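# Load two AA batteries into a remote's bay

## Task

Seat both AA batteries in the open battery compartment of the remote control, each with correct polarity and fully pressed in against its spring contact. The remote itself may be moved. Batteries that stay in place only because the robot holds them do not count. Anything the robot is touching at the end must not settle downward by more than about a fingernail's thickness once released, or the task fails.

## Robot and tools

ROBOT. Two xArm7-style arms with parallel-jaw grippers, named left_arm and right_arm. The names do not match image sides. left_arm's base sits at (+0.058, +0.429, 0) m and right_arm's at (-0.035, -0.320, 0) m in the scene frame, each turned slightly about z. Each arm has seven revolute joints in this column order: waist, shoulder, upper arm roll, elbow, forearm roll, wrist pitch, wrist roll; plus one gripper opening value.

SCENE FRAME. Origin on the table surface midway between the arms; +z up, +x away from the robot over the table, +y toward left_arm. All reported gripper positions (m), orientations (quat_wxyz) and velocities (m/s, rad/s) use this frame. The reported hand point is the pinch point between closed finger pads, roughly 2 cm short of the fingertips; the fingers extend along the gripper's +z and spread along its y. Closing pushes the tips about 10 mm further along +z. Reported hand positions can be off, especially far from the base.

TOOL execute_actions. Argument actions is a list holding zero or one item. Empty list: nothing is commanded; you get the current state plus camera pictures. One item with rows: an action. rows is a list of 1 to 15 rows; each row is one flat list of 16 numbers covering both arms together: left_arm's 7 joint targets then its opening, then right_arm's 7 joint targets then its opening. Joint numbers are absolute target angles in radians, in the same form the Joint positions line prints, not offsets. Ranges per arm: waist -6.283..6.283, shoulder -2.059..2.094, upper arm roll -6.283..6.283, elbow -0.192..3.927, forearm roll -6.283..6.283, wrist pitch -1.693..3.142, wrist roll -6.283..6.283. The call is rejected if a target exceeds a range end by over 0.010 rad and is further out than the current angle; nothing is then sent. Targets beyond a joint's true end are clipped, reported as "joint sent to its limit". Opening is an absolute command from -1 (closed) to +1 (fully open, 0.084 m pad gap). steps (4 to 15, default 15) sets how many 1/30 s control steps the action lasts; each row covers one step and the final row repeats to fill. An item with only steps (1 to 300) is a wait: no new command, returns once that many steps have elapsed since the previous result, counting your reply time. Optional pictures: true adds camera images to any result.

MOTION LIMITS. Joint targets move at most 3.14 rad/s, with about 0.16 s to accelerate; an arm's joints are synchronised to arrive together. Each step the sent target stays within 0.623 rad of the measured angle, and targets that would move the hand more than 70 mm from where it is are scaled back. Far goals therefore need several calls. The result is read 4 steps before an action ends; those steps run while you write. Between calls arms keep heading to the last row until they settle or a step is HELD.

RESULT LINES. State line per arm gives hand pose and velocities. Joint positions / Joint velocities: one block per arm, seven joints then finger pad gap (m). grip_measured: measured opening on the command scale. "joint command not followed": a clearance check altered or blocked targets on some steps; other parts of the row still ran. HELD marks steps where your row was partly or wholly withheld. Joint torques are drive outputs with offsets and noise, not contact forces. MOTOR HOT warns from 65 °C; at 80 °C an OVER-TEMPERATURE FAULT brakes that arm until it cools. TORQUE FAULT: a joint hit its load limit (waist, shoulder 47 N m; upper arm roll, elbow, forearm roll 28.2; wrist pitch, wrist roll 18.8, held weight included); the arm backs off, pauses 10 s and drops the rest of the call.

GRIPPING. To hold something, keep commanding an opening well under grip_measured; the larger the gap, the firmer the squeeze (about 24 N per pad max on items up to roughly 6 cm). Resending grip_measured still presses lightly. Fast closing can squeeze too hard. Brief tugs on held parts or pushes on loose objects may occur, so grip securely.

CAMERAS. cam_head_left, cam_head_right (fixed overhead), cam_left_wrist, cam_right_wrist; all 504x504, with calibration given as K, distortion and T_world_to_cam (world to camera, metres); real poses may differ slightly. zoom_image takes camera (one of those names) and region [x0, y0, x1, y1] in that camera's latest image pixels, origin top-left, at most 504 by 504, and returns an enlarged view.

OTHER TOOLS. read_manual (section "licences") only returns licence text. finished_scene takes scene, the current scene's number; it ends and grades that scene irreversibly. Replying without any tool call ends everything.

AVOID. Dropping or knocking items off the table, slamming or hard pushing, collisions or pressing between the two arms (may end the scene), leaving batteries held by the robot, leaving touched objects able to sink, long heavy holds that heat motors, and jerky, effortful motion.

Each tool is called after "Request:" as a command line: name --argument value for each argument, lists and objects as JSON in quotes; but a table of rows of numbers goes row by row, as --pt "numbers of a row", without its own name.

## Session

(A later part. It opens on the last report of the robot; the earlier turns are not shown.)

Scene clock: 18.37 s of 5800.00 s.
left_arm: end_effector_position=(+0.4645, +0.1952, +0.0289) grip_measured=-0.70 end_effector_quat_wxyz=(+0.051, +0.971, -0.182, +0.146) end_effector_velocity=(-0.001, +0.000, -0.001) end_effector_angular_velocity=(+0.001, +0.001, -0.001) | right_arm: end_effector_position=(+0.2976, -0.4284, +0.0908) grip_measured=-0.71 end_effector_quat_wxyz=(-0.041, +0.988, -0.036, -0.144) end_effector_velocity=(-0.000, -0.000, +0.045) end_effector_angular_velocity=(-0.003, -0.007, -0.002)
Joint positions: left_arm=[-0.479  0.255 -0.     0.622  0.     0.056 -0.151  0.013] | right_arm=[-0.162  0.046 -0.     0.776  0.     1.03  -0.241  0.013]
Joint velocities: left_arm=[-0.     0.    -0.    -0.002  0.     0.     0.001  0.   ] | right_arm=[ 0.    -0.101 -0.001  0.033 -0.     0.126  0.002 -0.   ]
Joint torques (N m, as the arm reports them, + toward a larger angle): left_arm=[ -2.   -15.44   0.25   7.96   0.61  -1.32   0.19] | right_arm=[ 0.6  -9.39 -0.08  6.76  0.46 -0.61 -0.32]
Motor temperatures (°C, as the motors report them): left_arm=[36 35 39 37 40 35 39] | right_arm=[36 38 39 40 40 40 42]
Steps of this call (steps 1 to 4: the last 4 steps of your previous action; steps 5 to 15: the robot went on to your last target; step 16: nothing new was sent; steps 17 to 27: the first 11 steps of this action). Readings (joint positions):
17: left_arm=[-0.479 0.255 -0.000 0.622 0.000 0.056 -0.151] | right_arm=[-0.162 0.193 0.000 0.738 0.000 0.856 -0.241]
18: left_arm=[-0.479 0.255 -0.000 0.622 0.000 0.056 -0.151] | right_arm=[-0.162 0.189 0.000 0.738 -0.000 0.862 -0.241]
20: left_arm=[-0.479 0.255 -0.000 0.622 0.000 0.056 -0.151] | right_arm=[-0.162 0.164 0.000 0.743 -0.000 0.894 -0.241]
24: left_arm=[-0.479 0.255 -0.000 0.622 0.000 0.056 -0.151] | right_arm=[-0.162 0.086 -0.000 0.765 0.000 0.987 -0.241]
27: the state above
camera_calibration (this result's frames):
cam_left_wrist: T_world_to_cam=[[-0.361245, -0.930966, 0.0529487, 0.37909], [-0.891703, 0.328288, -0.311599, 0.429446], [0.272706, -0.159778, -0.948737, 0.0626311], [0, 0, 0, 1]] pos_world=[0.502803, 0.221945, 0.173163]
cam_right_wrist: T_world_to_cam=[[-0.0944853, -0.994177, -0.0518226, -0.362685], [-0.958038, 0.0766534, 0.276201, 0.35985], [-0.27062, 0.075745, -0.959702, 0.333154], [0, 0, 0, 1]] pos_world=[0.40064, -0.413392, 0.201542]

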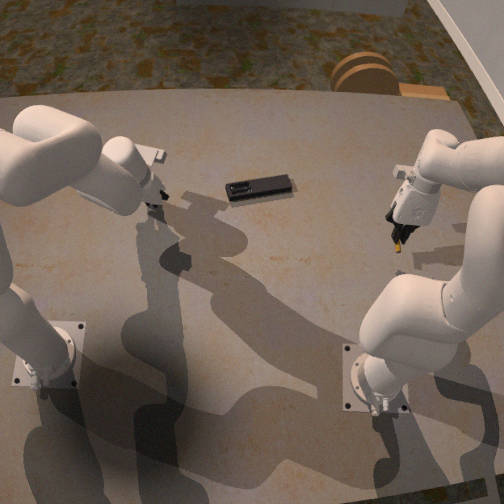

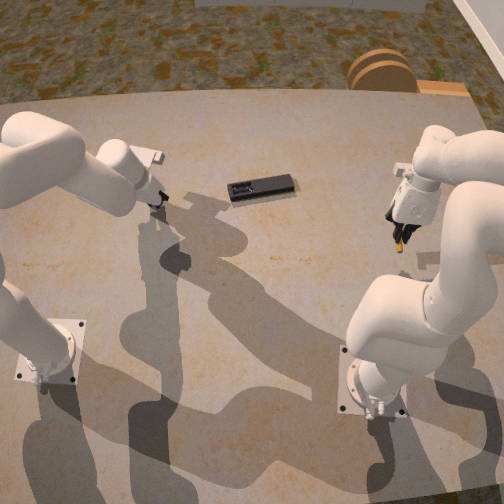

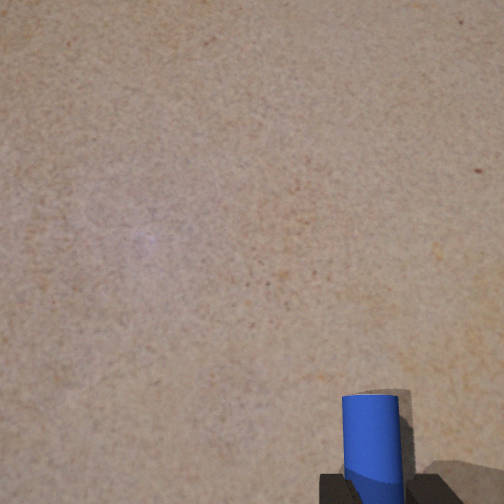

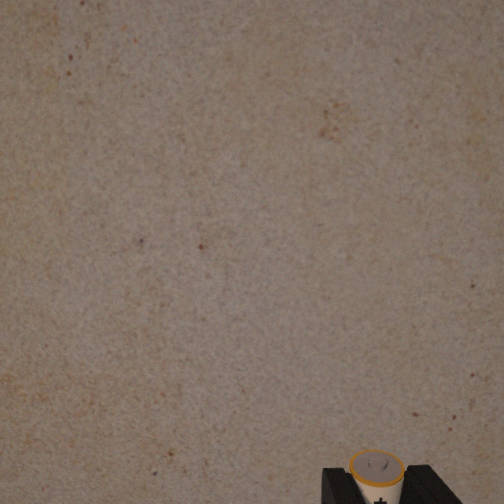

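Request:
execute_actions --actions '[{"rows":[[-0.479,0.23,0,0.623,0,0.082,-0.151,-0.85,0.0,0.15,0,0.92,0,1.02,-0.44,-0.85],[-0.479,0.20,0,0.624,0,0.113,-0.151,-0.85,0.1,0.22,0,1.02,0,1.01,-0.56,-0.85],[-0.479,0.17,0,0.625,0,0.145,-0.151,-0.85,0.2,0.28,0,1.11,0,1.0,-0.68,-0.85],[-0.479,0.14,0,0.626,0,0.175,-0.151,-0.85,0.3,0.34,0,1.2,0,0.99,-0.8,-0.85],[-0.479,0.11,0,0.627,0,0.206,-0.151,-0.85,0.4,0.40,0,1.29,0,0.98,-0.92,-0.85],[-0.479,0.08,0,0.628,0,0.237,-0.151,-0.85,0.5,0.47,0,1.38,0,0.975,-1.04,-0.85],[-0.46,0.06,0,0.68,0,0.37,-0.151,-0.85,0.6,0.53,0,1.47,0,0.965,-1.16,-0.85],[-0.40,0.046,0,0.837,0,0.791,-0.151,-0.85,0.666,0.572,0,1.531,0,0.9585,-1.242,-0.85]],"steps":15}]'

Request:
execute_actions --actions '[{"steps":15}]' --pictures true

Scene clock: 19.80 s of 5800.00 s.
left_arm: end_effector_position=(+0.4508, +0.2111, +0.0869) grip_measured=-0.70 end_effector_quat_wxyz=(+0.027, +0.981, -0.176, +0.078) end_effector_velocity=(-0.167, +0.258, +0.031) end_effector_angular_velocity=(+0.938, +1.699, +0.326) | right_arm: end_effector_position=(+0.4189, -0.3187, +0.0990) grip_measured=-0.71 end_effector_quat_wxyz=(-0.027, +0.952, +0.293, -0.089) end_effector_velocity=(+0.325, +0.491, +0.018) end_effector_angular_velocity=(+0.220, -0.382, +2.188)
Joint positions: left_arm=[-0.461  0.063 -0.002  0.683  0.     0.456 -0.151  0.013] | right_arm=[ 0.155  0.25   0.     1.068  0.     1.005 -0.595  0.013]
Joint velocities: left_arm=[ 0.334 -0.117 -0.01   0.827 -0.002  2.886 -0.001 -0.   ] | right_arm=[ 1.051  0.647  0.026  0.936  0.002 -0.095 -1.133 -0.   ]
Joint torques (N m, as the arm reports them, + toward a larger angle): left_arm=[  5.73 -15.11   3.08  13.24   0.56  -1.65   0.06] | right_arm=[  0.54 -20.09  -0.19   9.66   0.5   -0.96  -0.66]
Motor temperatures (°C, as the motors report them): left_arm=[36 35 39 37 40 35 39] | right_arm=[36 38 39 40 40 40 42]
Steps of this call (steps 1 to 4: the last 4 steps of your previous action; steps 5 to 15: the robot went on to your last target; steps 16 to 32: nothing new was sent; steps 33 to 43: the first 11 steps of this action). Readings (joint positions):
33: left_arm=[-0.479 0.255 0.000 0.622 0.000 0.057 -0.151] | right_arm=[-0.162 0.047 -0.000 0.773 -0.000 1.036 -0.242]
34: left_arm=[-0.479 0.249 0.000 0.621 -0.000 0.066 -0.151] | right_arm=[-0.156 0.051 -0.002 0.779 -0.000 1.036 -0.251]
36: left_arm=[-0.479 0.211 0.000 0.620 -0.000 0.108 -0.151] | right_arm=[-0.105 0.086 -0.009 0.827 -0.000 1.031 -0.319]
40: left_arm=[-0.478 0.096 -0.000 0.633 0.000 0.232 -0.151] | right_arm=[0.047 0.181 -0.001 0.968 -0.000 1.015 -0.486]
43: the state above

Scene clock: 20.30 s of 5800.00 s.
left_arm: end_effector_position=(+0.4549, +0.2404, +0.1195) grip_measured=-0.70 end_effector_quat_wxyz=(-0.000, +0.989, -0.145, -0.001) end_effector_velocity=(+0.007, +0.002, +0.007) end_effector_angular_velocity=(-0.007, -0.015, +0.010) | right_arm: end_effector_position=(+0.4918, -0.0470, +0.1004) grip_measured=-0.71 end_effector_quat_wxyz=(-0.003, +0.671, +0.742, -0.006) end_effector_velocity=(-0.043, +0.530, -0.009) end_effector_angular_velocity=(+0.161, -0.231, +1.763)
Joint positions: left_arm=[-0.4    0.047 -0.     0.836 -0.     0.791 -0.151  0.013] | right_arm=[ 0.629  0.549  0.001  1.497  0.     0.962 -1.194  0.013]
Joint velocities: left_arm=[ 0.004 -0.007  0.006  0.011 -0.001  0.001  0.001  0.   ] | right_arm=[ 0.783  0.483  0.042  0.688  0.001 -0.074 -0.945  0.   ]
Joint torques (N m, as the arm reports them, + toward a larger angle): left_arm=[ -2.07 -15.08   0.07  10.33   0.57  -0.9    0.14] | right_arm=[ -8.44 -28.48  -2.83  10.02   0.38  -1.24   0.18]
Motor temperatures (°C, as the motors report them): left_arm=[36 35 39 37 40 35 39] | right_arm=[36 38 39 40 40 40 42]
Kept back: nothing.
Steps of this call (steps 1 to 4: the last 4 steps of your previous action; steps 5 to 15: the robot went on to your last target). Readings (joint positions):
1: left_arm=[-0.448 0.060 -0.003 0.716 0.000 0.551 -0.151] | right_arm=[0.190 0.272 0.001 1.099 0.000 1.002 -0.634]
2: left_arm=[-0.432 0.057 -0.002 0.753 0.000 0.635 -0.151] | right_arm=[0.223 0.293 0.001 1.129 0.000 0.999 -0.674]
4: left_arm=[-0.407 0.049 0.003 0.818 -0.000 0.745 -0.151] | right_arm=[0.289 0.334 0.001 1.189 0.000 0.993 -0.758]
8: left_arm=[-0.399 0.045 0.001 0.838 -0.000 0.788 -0.151] | right_arm=[0.417 0.415 0.001 1.305 0.000 0.981 -0.922]
15: the state above
camera_calibration (this result's frames):
cam_left_wrist: T_world_to_cam=[[-0.279121, -0.960245, 0.00452966, 0.388323], [-0.960223, 0.27907, -0.00959532, 0.441211], [0.00794977, -0.00702774, -0.999944, 0.24822], [0, 0, 0, 1]] pos_world=[0.530077, 0.251502, 0.25068]
cam_right_wrist: T_world_to_cam=[[0.996396, 0.084787, 0.00244524, -0.455886], [0.0848049, -0.996361, -0.00848024, -0.020706], [0.00171733, 0.00865705, -0.999961, 0.233001], [0, 0, 0, 1]] pos_world=[0.455599, 0.0160055, 0.233931]

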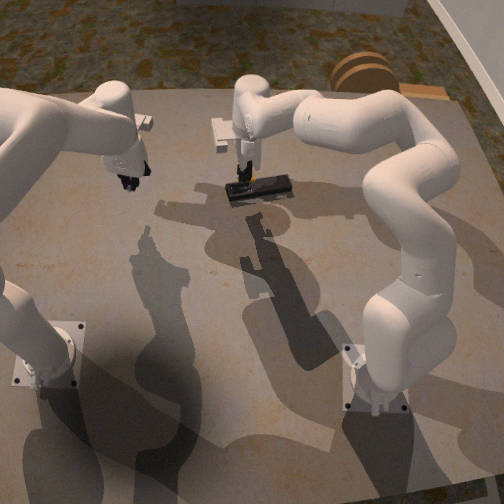

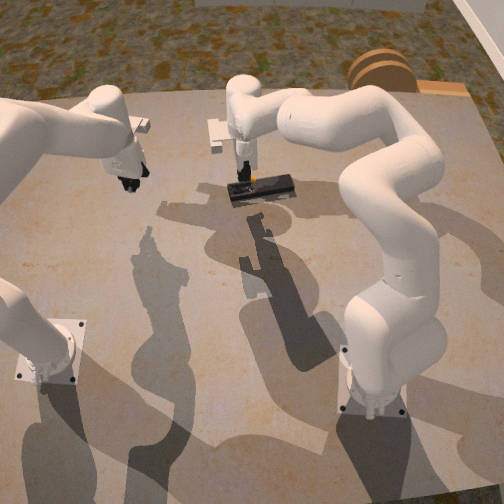

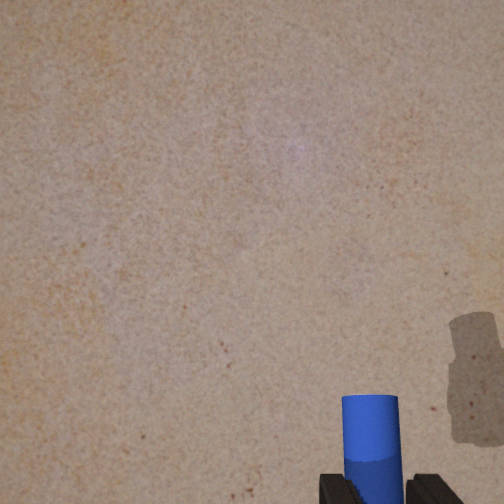

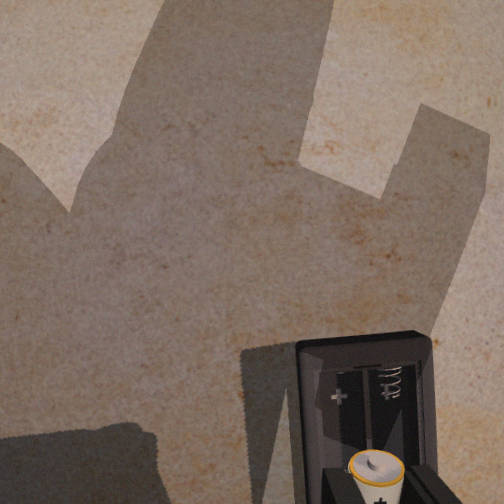

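Request:
execute_actions --actions '[{"steps":8}]' --pictures true

Scene clock: 20.57 s of 5800.00 s.
left_arm: end_effector_position=(+0.4554, +0.2404, +0.1200) grip_measured=-0.70 end_effector_quat_wxyz=(-0.000, +0.989, -0.145, -0.000) end_effector_velocity=(+0.000, -0.000, +0.000) end_effector_angular_velocity=(-0.000, -0.001, -0.002) | right_arm: end_effector_position=(+0.4937, -0.0296, +0.1005) grip_measured=-0.71 end_effector_quat_wxyz=(+0.002, +0.643, +0.766, -0.000) end_effector_velocity=(+0.013, -0.017, +0.003) end_effector_angular_velocity=(-0.003, -0.012, -0.030)
Joint positions: left_arm=[-0.4    0.046 -0.     0.837 -0.     0.791 -0.151  0.013] | right_arm=[ 0.661  0.571 -0.006  1.53  -0.     0.959 -1.241  0.013]
Joint velocities: left_arm=[-0.001 -0.001  0.    -0.     0.     0.     0.001 -0.   ] | right_arm=[-0.02  -0.001 -0.015  0.006 -0.001 -0.002 -0.003 -0.   ]
Joint torques (N m, as the arm reports them, + toward a larger angle): left_arm=[ -1.87 -15.     0.42  10.42   0.57  -0.99   0.1 ] | right_arm=[  7.29 -26.08   3.56  11.58   0.65  -1.72  -0.37]
Motor temperatures (°C, as the motors report them): left_arm=[36 35 39 37 40 35 39] | right_arm=[36 38 39 40 40 40 42]
Kept back: nothing.
Steps of this call (steps 1 to 8: the robot went on to your last target). Readings (joint positions):
1: left_arm=[-0.400 0.046 -0.000 0.836 -0.000 0.791 -0.151] | right_arm=[0.652 0.562 0.004 1.516 0.000 0.960 -1.219]
2: left_arm=[-0.400 0.046 -0.000 0.837 -0.000 0.791 -0.151] | right_arm=[0.665 0.569 0.008 1.525 0.000 0.959 -1.232]
4: left_arm=[-0.400 0.046 -0.000 0.837 -0.000 0.791 -0.151] | right_arm=[0.671 0.572 0.008 1.529 0.000 0.959 -1.240]
8: the state above
camera_calibration (this result's frames):
cam_left_wrist: T_world_to_cam=[[-0.278585, -0.9604, 0.00466924, 0.388293], [-0.960371, 0.278525, -0.0105826, 0.441909], [0.00886305, -0.00743236, -0.999933, 0.248382], [0, 0, 0, 1]] pos_world=[0.530368, 0.25168, 0.251229]
cam_right_wrist: T_world_to_cam=[[0.987335, 0.157764, 0.0167162, -0.454011], [0.15794, -0.987401, -0.00976229, -0.0391841], [0.0149654, 0.0122788, -0.999813, 0.2265], [0, 0, 0, 1]] pos_world=[0.45106, 0.0301549, 0.233665]

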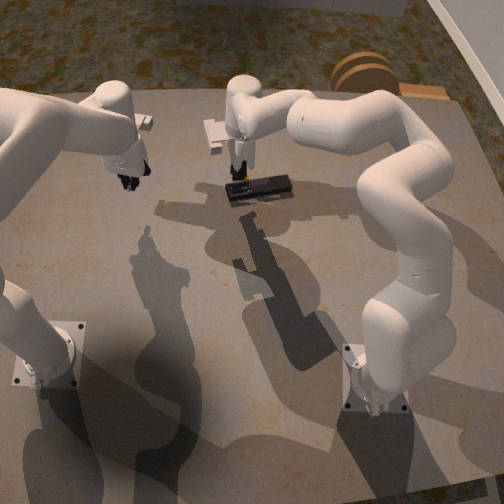

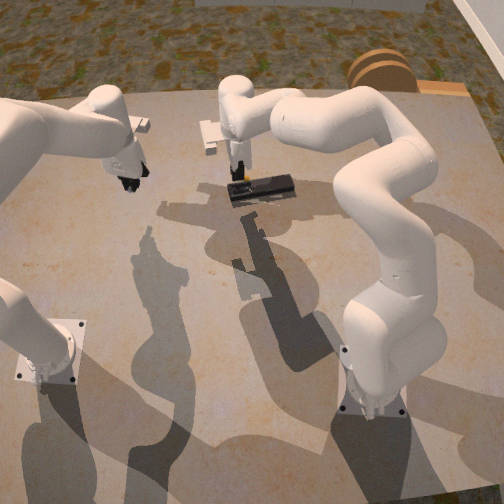

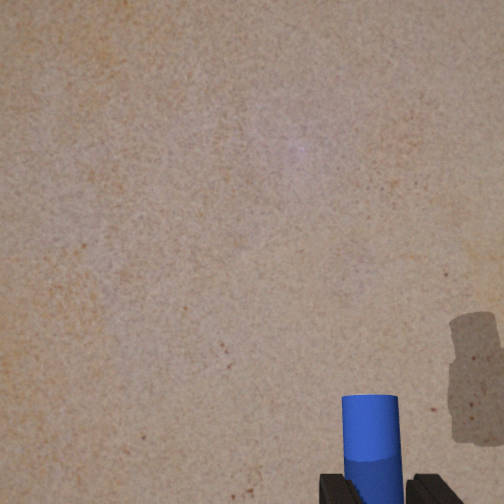

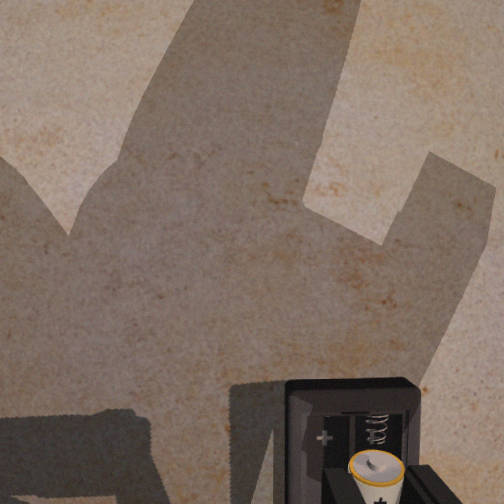

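Request:
execute_actions --actions '[]'

Request:
zoom_image --camera "cam_right_wrist" --region '[270, 360, 450, 504]'

Scene clock: 21.03 s of 5800.00 s.
left_arm: end_effector_position=(+0.4554, +0.2405, +0.1201) grip_measured=-0.70 end_effector_quat_wxyz=(-0.000, +0.989, -0.145, -0.000) end_effector_velocity=(-0.000, -0.000, +0.000) end_effector_angular_velocity=(-0.000, -0.000, +0.000) | right_arm: end_effector_position=(+0.4907, -0.0237, +0.1003) grip_measured=-0.71 end_effector_quat_wxyz=(+0.000, +0.639, +0.769, +0.000) end_effector_velocity=(-0.001, +0.002, -0.000) end_effector_angular_velocity=(+0.002, +0.001, +0.003)
Joint positions: left_arm=[-0.4    0.046 -0.     0.837 -0.     0.791 -0.151  0.013] | right_arm=[ 0.666  0.572 -0.     1.531 -0.     0.959 -1.242  0.013]
Joint velocities: left_arm=[-0.    -0.001 -0.    -0.    -0.     0.    -0.    -0.   ] | right_arm=[ 0.002  0.     0.003 -0.     0.001 -0.     0.    -0.   ]
Joint torques (N m, as the arm reports them, + toward a larger angle): left_arm=[ -1.9  -14.89   0.25  10.34   0.62  -0.89   0.1 ] | right_arm=[  0.45 -26.46  -0.54  11.65   0.45  -1.76  -0.31]
Motor temperatures (°C, as the motors report them): left_arm=[36 35 39 37 40 35 39] | right_arm=[36 38 39 40 40 40 42]
Kept back: nothing.
Steps of this call (steps 1 to 14: the robot went on to your last target). Readings (joint positions):
1: left_arm=[-0.400 0.046 -0.000 0.837 -0.000 0.791 -0.151] | right_arm=[0.661 0.571 -0.006 1.530 -0.000 0.959 -1.242]
2: left_arm=[-0.400 0.046 -0.000 0.837 -0.000 0.791 -0.151] | right_arm=[0.662 0.571 -0.005 1.530 -0.000 0.959 -1.242]
4: left_arm=[-0.400 0.046 -0.000 0.837 -0.000 0.791 -0.151] | right_arm=[0.664 0.571 -0.001 1.530 -0.000 0.959 -1.242]
8: left_arm=[-0.400 0.046 -0.000 0.837 -0.000 0.791 -0.151] | right_arm=[0.666 0.572 0.000 1.531 0.000 0.959 -1.242]
14: the state above
camera_calibration (this result's frames):
cam_left_wrist: T_world_to_cam=[[-0.278466, -0.960435, 0.00469989, 0.388287], [-0.960403, 0.278404, -0.0107934, 0.442056], [0.00905785, -0.00751937, -0.999931, 0.248412], [0, 0, 0, 1]] pos_world=[0.530427, 0.251722, 0.251341]
cam_right_wrist: T_world_to_cam=[[0.985699, 0.167792, 0.0156117, -0.450833], [0.168, -0.985699, -0.0131343, -0.0375052], [0.0131846, 0.0155692, -0.999792, 0.227156], [0, 0, 0, 1]] pos_world=[0.447691, 0.0351406, 0.233654]

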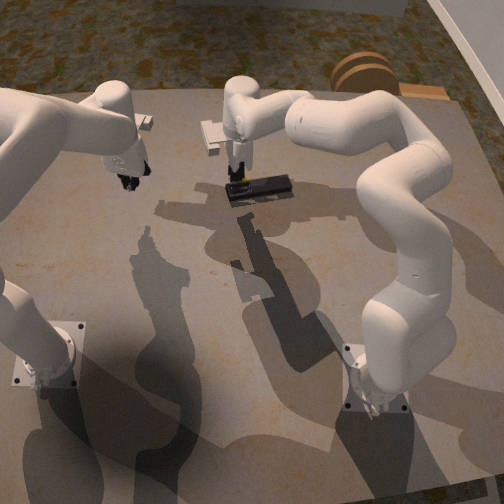

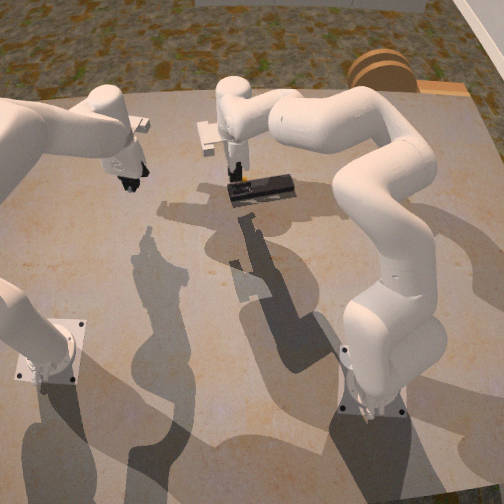

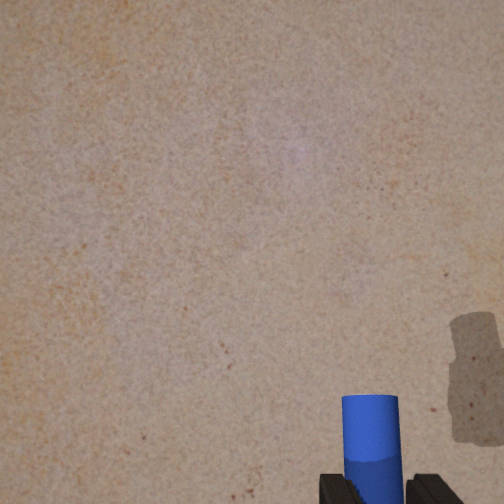

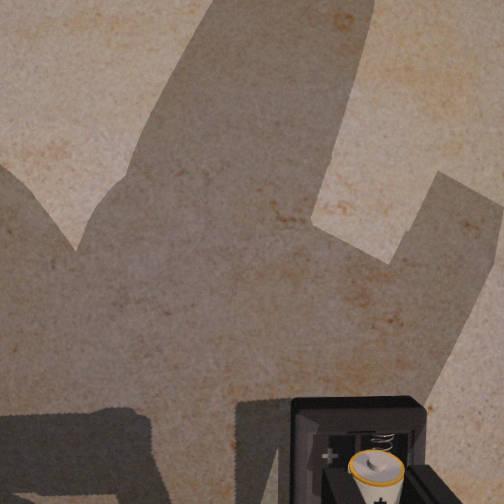

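Region (270, 360, 450, 504) of cam_right_wrist's 504x504 image, scaled by 2.800, with more detail than that image has; it fills the top 403 rows of this view, and the rest is white.

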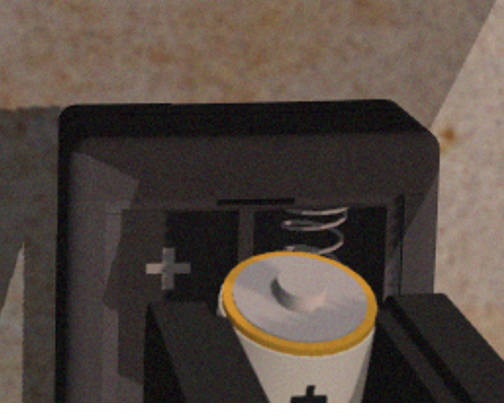

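Request:
execute_actions --actions '[{"rows":[[-0.4,0.046,0,0.837,0,0.791,-0.151,-0.85,0.666,0.58,0,1.526,0,0.946,-1.242,-0.85],[-0.4,0.046,0,0.837,0,0.791,-0.151,-0.85,0.666,0.588,0,1.521,0,0.933,-1.242,-0.85],[-0.4,0.046,0,0.837,0,0.791,-0.151,-0.85,0.667,0.596,0,1.516,0,0.92,-1.242,-0.85],[-0.4,0.046,0,0.837,0,0.791,-0.151,-0.85,0.667,0.604,0,1.511,0,0.907,-1.242,-0.85],[-0.4,0.046,0,0.837,0,0.791,-0.151,-0.85,0.667,0.612,0,1.506,0,0.894,-1.242,-0.85],[-0.4,0.046,0,0.837,0,0.791,-0.151,-0.85,0.667,0.619,0,1.501,0,0.882,-1.242,-0.85],[-0.4,0.046,0,0.837,0,0.791,-0.151,-0.85,0.667,0.621,0,1.499,0,0.878,-1.242,-0.85]],"steps":15}]'

Request:
execute_actions --actions '[]'

Request:
zoom_image --camera "cam_right_wrist" --region '[250, 360, 450, 504]'

Request:
zoom_image --camera "cam_head_right" --region '[215, 150, 305, 210]'

Scene clock: 22.47 s of 5800.00 s.
left_arm: end_effector_position=(+0.4554, +0.2405, +0.1201) grip_measured=-0.70 end_effector_quat_wxyz=(-0.000, +0.989, -0.145, +0.000) end_effector_velocity=(-0.001, -0.000, -0.001) end_effector_angular_velocity=(-0.000, +0.002, -0.000) | right_arm: end_effector_position=(+0.4872, -0.0245, +0.0615) grip_measured=-0.71 end_effector_quat_wxyz=(-0.001, +0.638, +0.770, -0.003) end_effector_velocity=(+0.028, +0.012, +0.037) end_effector_angular_velocity=(+0.049, -0.087, -0.006)
Joint positions: left_arm=[-0.4    0.046 -0.     0.837 -0.     0.791 -0.151  0.013] | right_arm=[ 0.667  0.624  0.     1.496 -0.     0.879 -1.242  0.013]
Joint velocities: left_arm=[-0.    -0.    -0.    -0.002 -0.002 -0.     0.001 -0.   ] | right_arm=[-0.004 -0.032 -0.002  0.041  0.001 -0.027 -0.    -0.   ]
Joint torques (N m, as the arm reports them, + toward a larger angle): left_arm=[ -1.71 -15.2    0.23  10.68   0.53  -0.89   0.1 ] | right_arm=[  0.39 -28.35  -0.75  12.08   0.47  -1.72  -0.33]
Motor temperatures (°C, as the motors report them): left_arm=[36 35 39 37 40 35 39] | right_arm=[36 38 38 40 40 40 42]
Steps of this call (steps 1 to 15: the robot went on to your last target; steps 16 to 32: nothing new was sent; steps 33 to 43: the first 11 steps of this action). Readings (joint positions):
33: left_arm=[-0.400 0.046 -0.000 0.837 -0.000 0.791 -0.151] | right_arm=[0.666 0.572 -0.000 1.531 -0.000 0.958 -1.242]
34: left_arm=[-0.400 0.046 -0.000 0.837 0.000 0.791 -0.151] | right_arm=[0.666 0.574 -0.000 1.530 0.000 0.952 -1.242]
36: left_arm=[-0.400 0.046 -0.000 0.837 0.000 0.791 -0.151] | right_arm=[0.666 0.586 -0.000 1.523 0.000 0.932 -1.242]
40: left_arm=[-0.400 0.046 0.000 0.837 0.000 0.791 -0.151] | right_arm=[0.667 0.619 0.000 1.500 -0.000 0.887 -1.242]
43: the state above

Scene clock: 22.60 s of 5800.00 s.
left_arm: end_effector_position=(+0.4554, +0.2405, +0.1201) grip_measured=-0.70 end_effector_quat_wxyz=(-0.000, +0.989, -0.145, +0.000) end_effector_velocity=(+0.000, +0.001, +0.000) end_effector_angular_velocity=(+0.001, -0.001, +0.000) | right_arm: end_effector_position=(+0.4898, -0.0232, +0.0656) grip_measured=-0.71 end_effector_quat_wxyz=(+0.001, +0.639, +0.770, +0.001) end_effector_velocity=(+0.001, +0.001, +0.003) end_effector_angular_velocity=(+0.003, -0.004, +0.001)
Joint positions: left_arm=[-0.4    0.046  0.     0.837  0.     0.791 -0.151  0.013] | right_arm=[ 0.667  0.62  -0.     1.501  0.     0.878 -1.242  0.013]
Joint velocities: left_arm=[ 0.001 -0.     0.    -0.     0.002 -0.    -0.001  0.   ] | right_arm=[ 0.001 -0.005  0.001  0.     0.    -0.001 -0.     0.   ]
Joint torques (N m, as the arm reports them, + toward a larger angle): left_arm=[ -1.78 -15.03   0.17  10.42   0.56  -0.98   0.15] | right_arm=[  0.54 -25.68  -0.57  10.69   0.54  -1.56  -0.31]
Motor temperatures (°C, as the motors report them): left_arm=[36 35 39 37 40 35 39] | right_arm=[36 39 38 40 40 40 42]
Kept back: nothing.
Steps of this call (steps 1 to 4: the last 4 steps of your previous action). Readings (joint positions):
1: left_arm=[-0.400 0.046 -0.000 0.837 0.000 0.791 -0.151] | right_arm=[0.667 0.622 0.000 1.498 -0.000 0.879 -1.242]
2: left_arm=[-0.400 0.046 -0.000 0.837 0.000 0.791 -0.151] | right_arm=[0.667 0.621 -0.000 1.499 0.000 0.878 -1.242]
4: the state above
camera_calibration (this result's frames):
cam_left_wrist: T_world_to_cam=[[-0.27846, -0.960436, 0.00470145, 0.388287], [-0.960405, 0.278398, -0.0108043, 0.442063], [0.00906799, -0.00752387, -0.999931, 0.248413], [0, 0, 0, 1]] pos_world=[0.530429, 0.251724, 0.251346]
cam_right_wrist: T_world_to_cam=[[0.98543, 0.169113, 0.0181101, -0.449507], [0.169376, -0.98545, -0.0141308, -0.0379561], [0.0154569, 0.0169923, -0.999736, 0.191437], [0, 0, 0, 1]] pos_world=[0.446427, 0.0353608, 0.19899]

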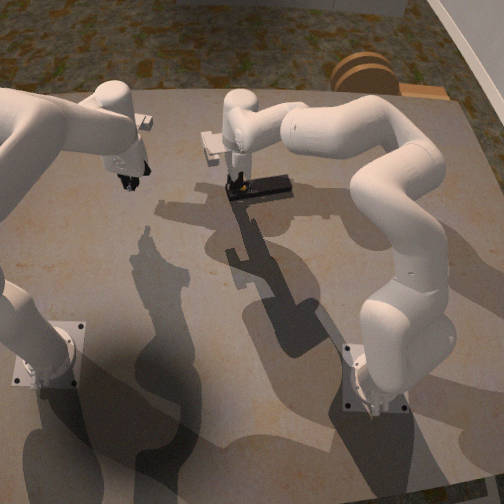

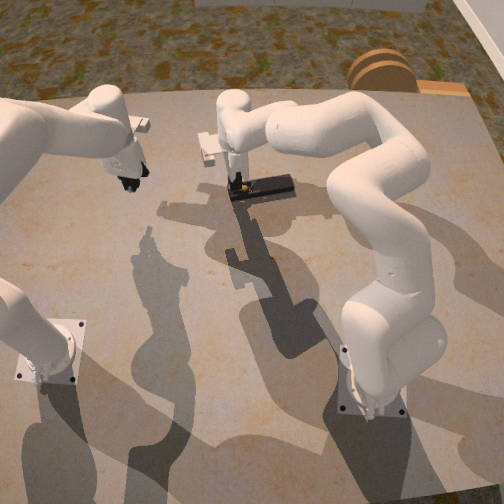

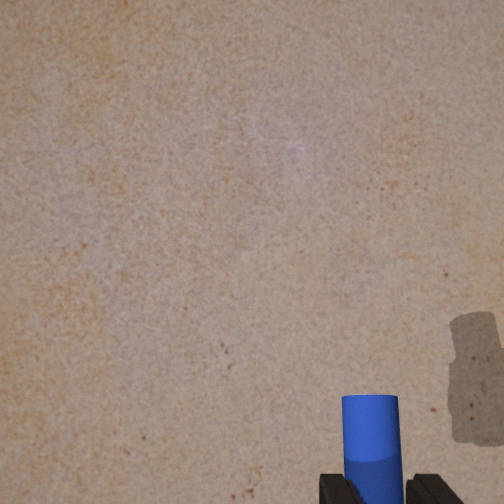

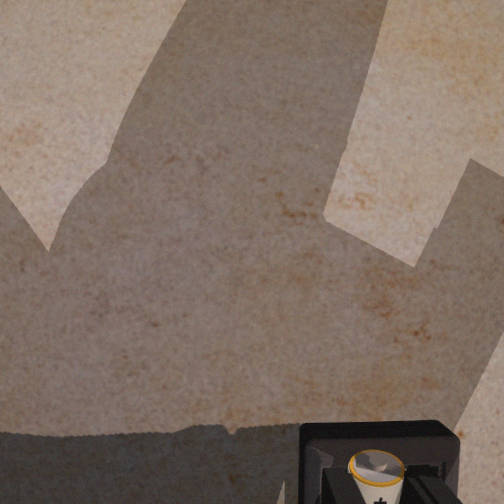

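Region (250, 360, 450, 504) of cam_right_wrist's 504x504 image, scaled by 2.520, with more detail than that image has; it fills the top 363 rows of this view, and the rest is white.

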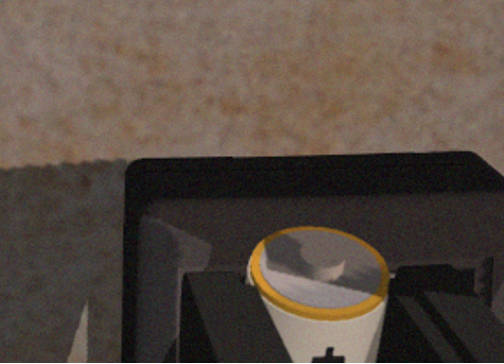

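Region (215, 150, 305, 210) of cam_head_right's 504x504 image, scaled by 5.600, with more detail than that image has.

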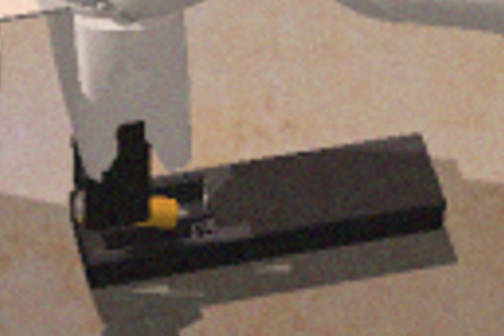

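Request:
execute_actions --actions '[{"rows":[[-0.4,0.046,0,0.837,0,0.791,-0.151,-0.85,0.668,0.615,0,1.493,0,0.878,-1.242,-0.85],[-0.4,0.046,0,0.837,0,0.791,-0.151,-0.85,0.6683,0.610,0,1.486,0,0.876,-1.242,-0.85],[-0.4,0.046,0,0.837,0,0.791,-0.151,-0.85,0.6683,0.610,0,1.486,0,0.876,-1.242,-0.85],[-0.4,0.046,0,0.837,0,0.791,-0.151,-0.85,0.6683,0.610,0,1.486,0,0.876,-1.242,-0.85],[-0.4,0.046,0,0.837,0,0.791,-0.151,-0.85,0.6683,0.613,0,1.4854,0,0.872,-1.242,-0.85],[-0.4,0.046,0,0.837,0,0.791,-0.151,-0.85,0.6683,0.6165,0,1.4846,0,0.868,-1.242,-0.85],[-0.4,0.046,0,0.837,0,0.791,-0.151,-0.85,0.6683,0.620,0,1.4838,0,0.864,-1.242,-0.85],[-0.4,0.046,0,0.837,0,0.791,-0.151,-0.85,0.6683,0.623,0,1.483,0,0.860,-1.242,-0.85],[-0.4,0.046,0,0.837,0,0.791,-0.151,-0.85,0.6683,0.6265,0,1.4822,0,0.856,-1.242,-0.85]],"steps":15}]'

Request:
execute_actions --actions '[]'

Request:
zoom_image --camera "cam_right_wrist" --region '[250, 360, 504, 504]'

Request:
zoom_image --camera "cam_head_right" --region '[215, 160, 275, 210]'

Scene clock: 24.00 s of 5800.00 s.
left_arm: end_effector_position=(+0.4554, +0.2405, +0.1201) grip_measured=-0.70 end_effector_quat_wxyz=(-0.000, +0.989, -0.145, +0.000) end_effector_velocity=(-0.000, -0.000, -0.000) end_effector_angular_velocity=(+0.000, +0.000, +0.000) | right_arm: end_effector_position=(+0.4860, -0.0245, +0.0562) grip_measured=-0.71 end_effector_quat_wxyz=(-0.000, +0.638, +0.770, -0.001) end_effector_velocity=(-0.009, -0.007, -0.038) end_effector_angular_velocity=(-0.020, +0.032, -0.002)
Joint positions: left_arm=[-0.4    0.046  0.     0.837  0.     0.791 -0.151  0.013] | right_arm=[ 0.668  0.626 -0.     1.482 -0.     0.858 -1.242  0.013]
Joint velocities: left_arm=[-0.001 -0.001  0.    -0.001  0.     0.    -0.002 -0.   ] | right_arm=[-0.     0.054 -0.002 -0.022 -0.    -0.038 -0.    -0.002]
Joint torques (N m, as the arm reports them, + toward a larger angle): left_arm=[ -1.96 -15.09   0.2   10.55   0.35  -0.91   0.08] | right_arm=[  0.4  -29.18  -0.49  11.78   0.56  -1.57  -0.37]
Motor temperatures (°C, as the motors report them): left_arm=[36 35 39 37 40 35 39] | right_arm=[36 39 38 40 40 40 42]
Steps of this call (steps 1 to 15: the robot went on to your last target; steps 16 to 31: nothing new was sent; steps 32 to 42: the first 11 steps of this action). Readings (joint positions):
32: left_arm=[-0.400 0.046 0.000 0.837 0.000 0.791 -0.151] | right_arm=[0.667 0.621 -0.000 1.499 0.000 0.878 -1.242]
33: left_arm=[-0.400 0.046 0.000 0.837 -0.000 0.791 -0.151] | right_arm=[0.667 0.619 -0.000 1.496 -0.000 0.878 -1.242]
35: left_arm=[-0.400 0.046 -0.000 0.837 -0.000 0.791 -0.151] | right_arm=[0.668 0.612 -0.000 1.488 -0.000 0.877 -1.242]
39: left_arm=[-0.400 0.046 0.000 0.837 -0.000 0.791 -0.151] | right_arm=[0.668 0.616 0.000 1.486 0.000 0.867 -1.242]
42: the state above

Scene clock: 24.13 s of 5800.00 s.
left_arm: end_effector_position=(+0.4554, +0.2405, +0.1201) grip_measured=-0.70 end_effector_quat_wxyz=(-0.000, +0.989, -0.145, +0.000) end_effector_velocity=(+0.000, -0.000, +0.000) end_effector_angular_velocity=(+0.001, -0.001, -0.002) | right_arm: end_effector_position=(+0.4860, -0.0244, +0.0555) grip_measured=-0.71 end_effector_quat_wxyz=(-0.000, +0.638, +0.770, -0.001) end_effector_velocity=(+0.008, +0.006, +0.013) end_effector_angular_velocity=(+0.015, -0.026, +0.002)
Joint positions: left_arm=[-0.4    0.046 -0.     0.837  0.     0.791 -0.151  0.013] | right_arm=[ 0.668  0.627 -0.     1.482  0.     0.856 -1.242  0.013]
Joint velocities: left_arm=[-0.001  0.     0.     0.     0.002  0.     0.     0.   ] | right_arm=[ 0.001 -0.012  0.001  0.014 -0.    -0.004  0.001 -0.   ]
Joint torques (N m, as the arm reports them, + toward a larger angle): left_arm=[ -2.24 -15.41   0.41  10.46   0.6   -0.92   0.15] | right_arm=[  0.25 -26.6   -0.72  10.95   0.52  -1.78  -0.32]
Motor temperatures (°C, as the motors report them): left_arm=[36 35 39 37 40 35 39] | right_arm=[36 39 38 40 40 40 42]
Kept back: nothing.
Steps of this call (steps 1 to 4: the last 4 steps of your previous action). Readings (joint positions):
1: left_arm=[-0.400 0.046 0.000 0.837 -0.000 0.791 -0.151] | right_arm=[0.668 0.627 -0.000 1.481 -0.000 0.857 -1.242]
2: left_arm=[-0.400 0.046 0.000 0.837 -0.000 0.791 -0.151] | right_arm=[0.668 0.628 -0.000 1.481 -0.000 0.857 -1.242]
4: the state above
camera_calibration (this result's frames):
cam_left_wrist: T_world_to_cam=[[-0.27846, -0.960436, 0.00470146, 0.388287], [-0.960405, 0.278398, -0.0108045, 0.442063], [0.00906812, -0.00752392, -0.999931, 0.248413], [0, 0, 0, 1]] pos_world=[0.530429, 0.251724, 0.251346]
cam_right_wrist: T_world_to_cam=[[0.985256, 0.170539, 0.0136612, -0.444983], [0.17071, -0.985241, -0.0125794, -0.0393486], [0.0113143, 0.0147261, -0.999828, 0.183378], [0, 0, 0, 1]] pos_world=[0.443064, 0.0344185, 0.18893]

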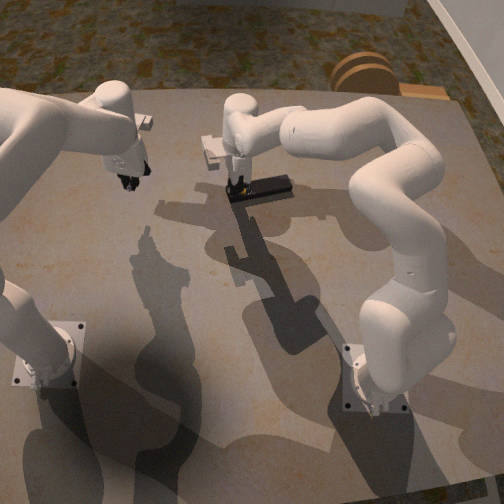

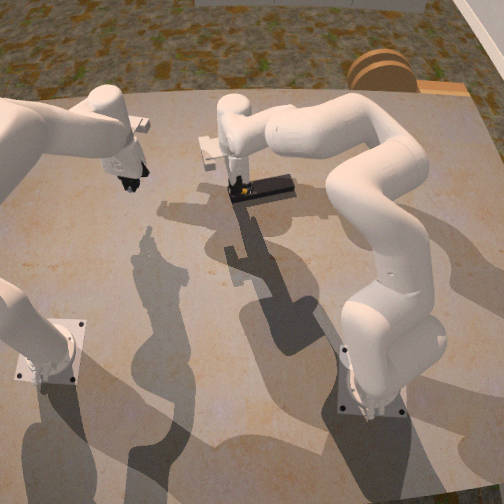

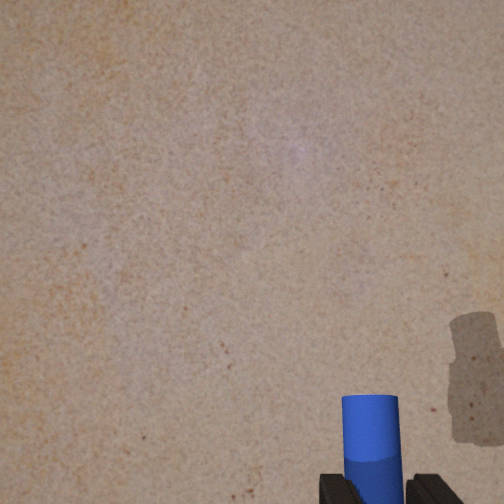

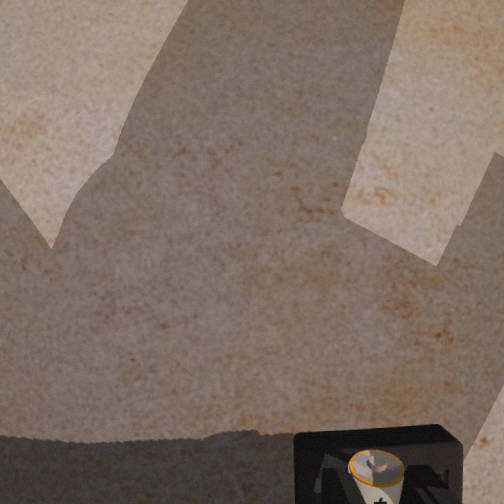

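Region (250, 360, 504, 504) of cam_right_wrist's 504x504 image, scaled by 1.984, with more detail than that image has; it fills the top 286 rows of this view, and the rest is white.

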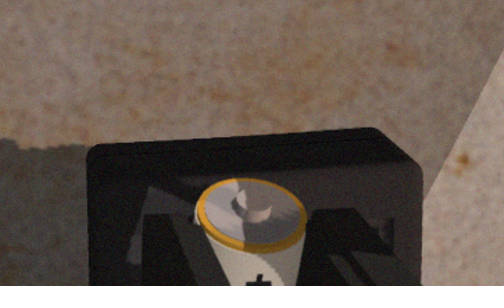

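Region (215, 160, 275, 210) of cam_head_right's 504x504 image, scaled by 8.400, with more detail than that image has.

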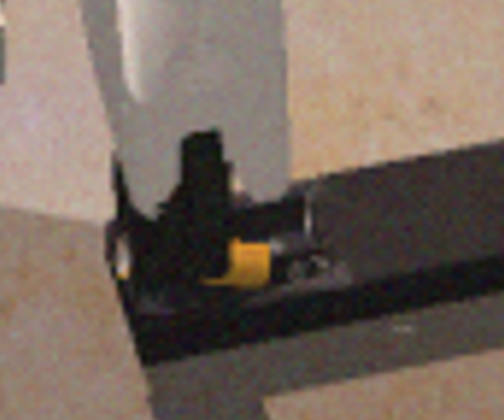

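Request:
zoom_image --camera "cam_head_left" --region '[220, 165, 270, 205]'

Region (220, 165, 270, 205) of cam_head_left's 504x504 image, scaled by 10.080, with more detail than that image has; it fills the top 403 rows of this view, and the rest is white.

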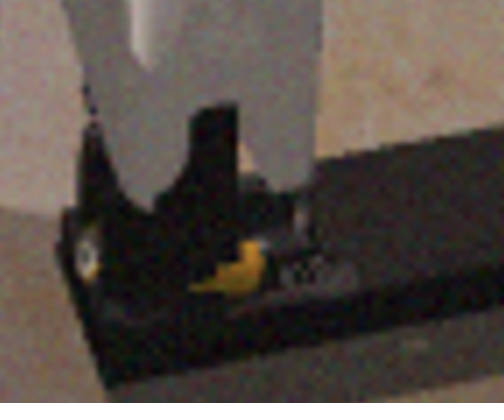

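Request:
zoom_image --camera "cam_head_left" --region '[210, 160, 310, 220]'

Region (210, 160, 310, 220) of cam_head_left's 504x504 image, scaled by 5.040, with more detail than that image has; it fills the top 302 rows of this view, and the rest is white.

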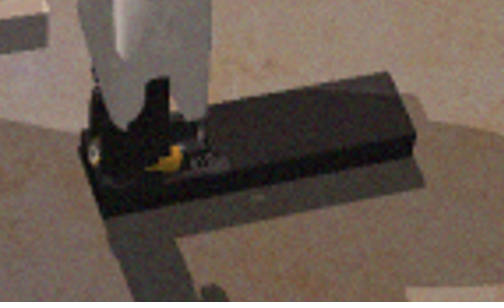

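Request:
execute_actions --actions '[{"rows":[[-0.4,0.046,0,0.837,0,0.791,-0.151,-0.85,0.6683,0.627,0,1.482,0,0.856,-1.255,-0.85],[-0.4,0.046,0,0.837,0,0.791,-0.151,-0.85,0.6683,0.628,0,1.482,0,0.855,-1.27,-0.85],[-0.4,0.046,0,0.837,0,0.791,-0.151,-0.85,0.6683,0.629,0,1.4817,0,0.853,-1.285,-0.85],[-0.4,0.046,0,0.837,0,0.791,-0.151,-0.85,0.6683,0.630,0,1.4814,0,0.851,-1.285,-0.85],[-0.4,0.046,0,0.837,0,0.791,-0.151,-0.85,0.6683,0.631,0,1.4811,0,0.850,-1.285,-0.85],[-0.4,0.046,0,0.837,0,0.791,-0.151,-0.85,0.6683,0.632,0,1.481,0,0.849,-1.285,-0.85]],"steps":12}]'

Request:
execute_actions --actions '[]'

Request:
zoom_image --camera "cam_head_left" --region '[220, 165, 270, 205]'

Request:
zoom_image --camera "cam_right_wrist" --region '[250, 360, 504, 504]'

Scene clock: 25.80 s of 5800.00 s.
left_arm: end_effector_position=(+0.4554, +0.2405, +0.1201) grip_measured=-0.70 end_effector_quat_wxyz=(-0.000, +0.989, -0.145, +0.000) end_effector_velocity=(-0.000, +0.000, -0.000) end_effector_angular_velocity=(-0.000, +0.001, +0.002) | right_arm: end_effector_position=(+0.4862, -0.0243, +0.0527) grip_measured=-0.71 end_effector_quat_wxyz=(-0.000, +0.622, +0.783, -0.000) end_effector_velocity=(-0.004, -0.002, -0.013) end_effector_angular_velocity=(-0.008, +0.014, +0.014)
Joint positions: left_arm=[-0.4    0.046 -0.     0.837 -0.     0.791 -0.151  0.013] | right_arm=[ 0.668  0.632  0.     1.481  0.     0.85  -1.284  0.013]
Joint velocities: left_arm=[ 0.001  0.     0.    -0.    -0.001  0.    -0.001  0.   ] | right_arm=[-0.     0.016  0.    -0.009  0.    -0.009 -0.014  0.   ]
Joint torques (N m, as the arm reports them, + toward a larger angle): left_arm=[ -1.6  -15.15   0.21  10.42   0.76  -0.89   0.16] | right_arm=[  0.4  -27.53  -0.61  11.84   0.48  -1.73  -0.23]
Motor temperatures (°C, as the motors report them): left_arm=[36 35 39 37 40 35 39] | right_arm=[36 39 38 41 40 40 42]
Steps of this call (steps 1 to 15: the robot went on to your last target; steps 16 to 42: nothing new was sent; steps 43 to 50: the first 8 steps of this action). Readings (joint positions):
43: left_arm=[-0.400 0.046 0.000 0.837 0.000 0.791 -0.151] | right_arm=[0.668 0.627 -0.000 1.482 0.000 0.856 -1.243]
44: left_arm=[-0.400 0.046 -0.000 0.837 -0.000 0.791 -0.151] | right_arm=[0.668 0.627 -0.000 1.482 0.000 0.856 -1.248]
46: left_arm=[-0.400 0.046 -0.000 0.837 -0.000 0.791 -0.151] | right_arm=[0.668 0.628 -0.000 1.482 0.000 0.854 -1.270]
50: the state above

Scene clock: 25.93 s of 5800.00 s.
left_arm: end_effector_position=(+0.4554, +0.2405, +0.1201) grip_measured=-0.70 end_effector_quat_wxyz=(-0.000, +0.989, -0.145, +0.000) end_effector_velocity=(+0.000, +0.000, +0.000) end_effector_angular_velocity=(+0.001, -0.001, -0.000) | right_arm: end_effector_position=(+0.4862, -0.0242, +0.0527) grip_measured=-0.71 end_effector_quat_wxyz=(-0.000, +0.621, +0.784, -0.000) end_effector_velocity=(+0.003, +0.002, +0.004) end_effector_angular_velocity=(+0.006, -0.009, -0.001)
Joint positions: left_arm=[-0.4    0.046  0.     0.837  0.     0.791 -0.151  0.013] | right_arm=[ 0.668  0.632  0.     1.481  0.     0.849 -1.285  0.013]
Joint velocities: left_arm=[-0.    -0.     0.     0.     0.001  0.    -0.001 -0.   ] | right_arm=[ 0.    -0.004 -0.001  0.005  0.002 -0.002 -0.     0.   ]
Joint torques (N m, as the arm reports them, + toward a larger angle): left_arm=[ -1.62 -15.21   0.35  10.45   0.67  -0.97   0.19] | right_arm=[  0.24 -26.8   -0.63  11.1    0.54  -1.79  -0.36]
Motor temperatures (°C, as the motors report them): left_arm=[36 35 39 37 40 35 39] | right_arm=[36 39 38 41 40 40 42]
Kept back: nothing.
Steps of this call (steps 1 to 4: the last 4 steps of your previous action). Readings (joint positions):
1: left_arm=[-0.400 0.046 -0.000 0.837 -0.000 0.791 -0.151] | right_arm=[0.668 0.632 0.000 1.481 0.000 0.849 -1.285]
2: left_arm=[-0.400 0.046 0.000 0.837 0.000 0.791 -0.151] | right_arm=[0.668 0.632 0.000 1.481 0.000 0.849 -1.285]
4: the state above
camera_calibration (this result's frames):
cam_left_wrist: T_world_to_cam=[[-0.27846, -0.960436, 0.00470147, 0.388287], [-0.960405, 0.278398, -0.0108045, 0.442063], [0.00906815, -0.00752393, -0.999931, 0.248413], [0, 0, 0, 1]] pos_world=[0.530429, 0.251724, 0.251346]
cam_right_wrist: T_world_to_cam=[[0.977008, 0.212692, 0.0147525, -0.44028], [0.212885, -0.976991, -0.0130012, -0.0595222], [0.0116478, 0.0158429, -0.999807, 0.180405], [0, 0, 0, 1]] pos_world=[0.440727, 0.0326334, 0.186091]

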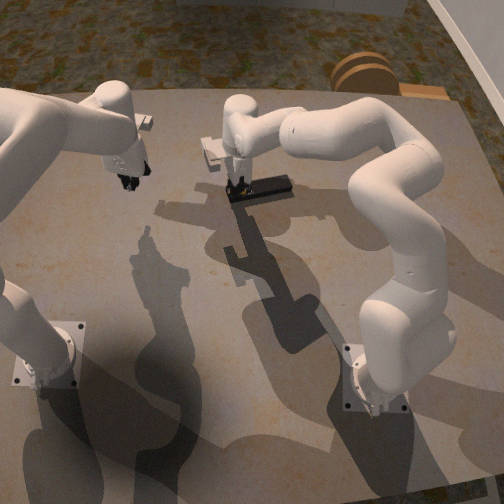

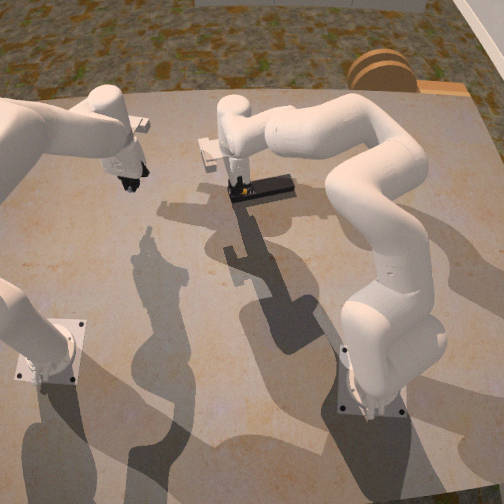

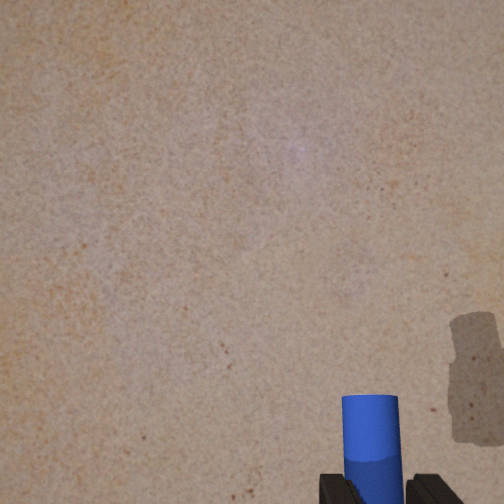

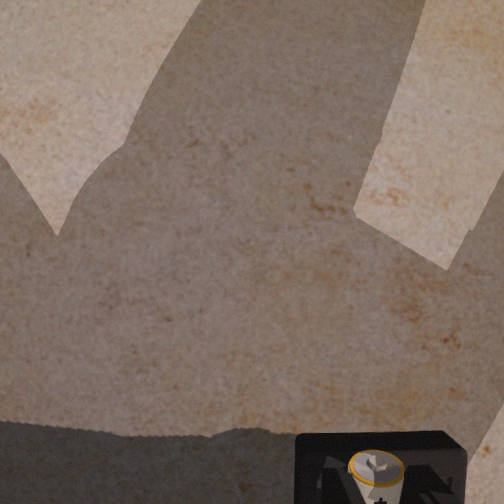

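Region (220, 165, 270, 205) of cam_head_left's 504x504 image, scaled by 10.080, with more detail than that image has; it fills the top 403 rows of this view, and the rest is white.

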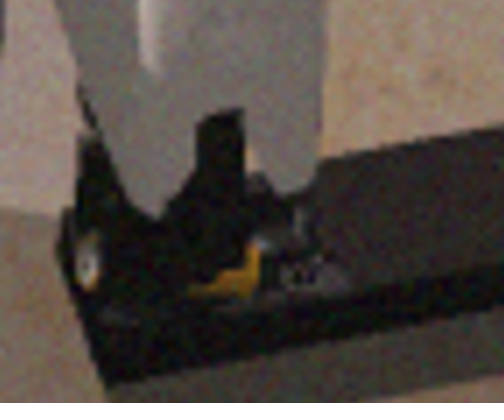

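Region (250, 360, 504, 504) of cam_right_wrist's 504x504 image, scaled by 1.984, with more detail than that image has; it fills the top 286 rows of this view, and the rest is white.

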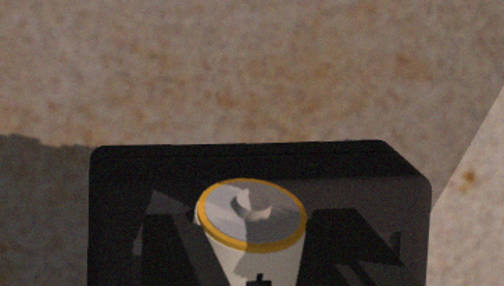

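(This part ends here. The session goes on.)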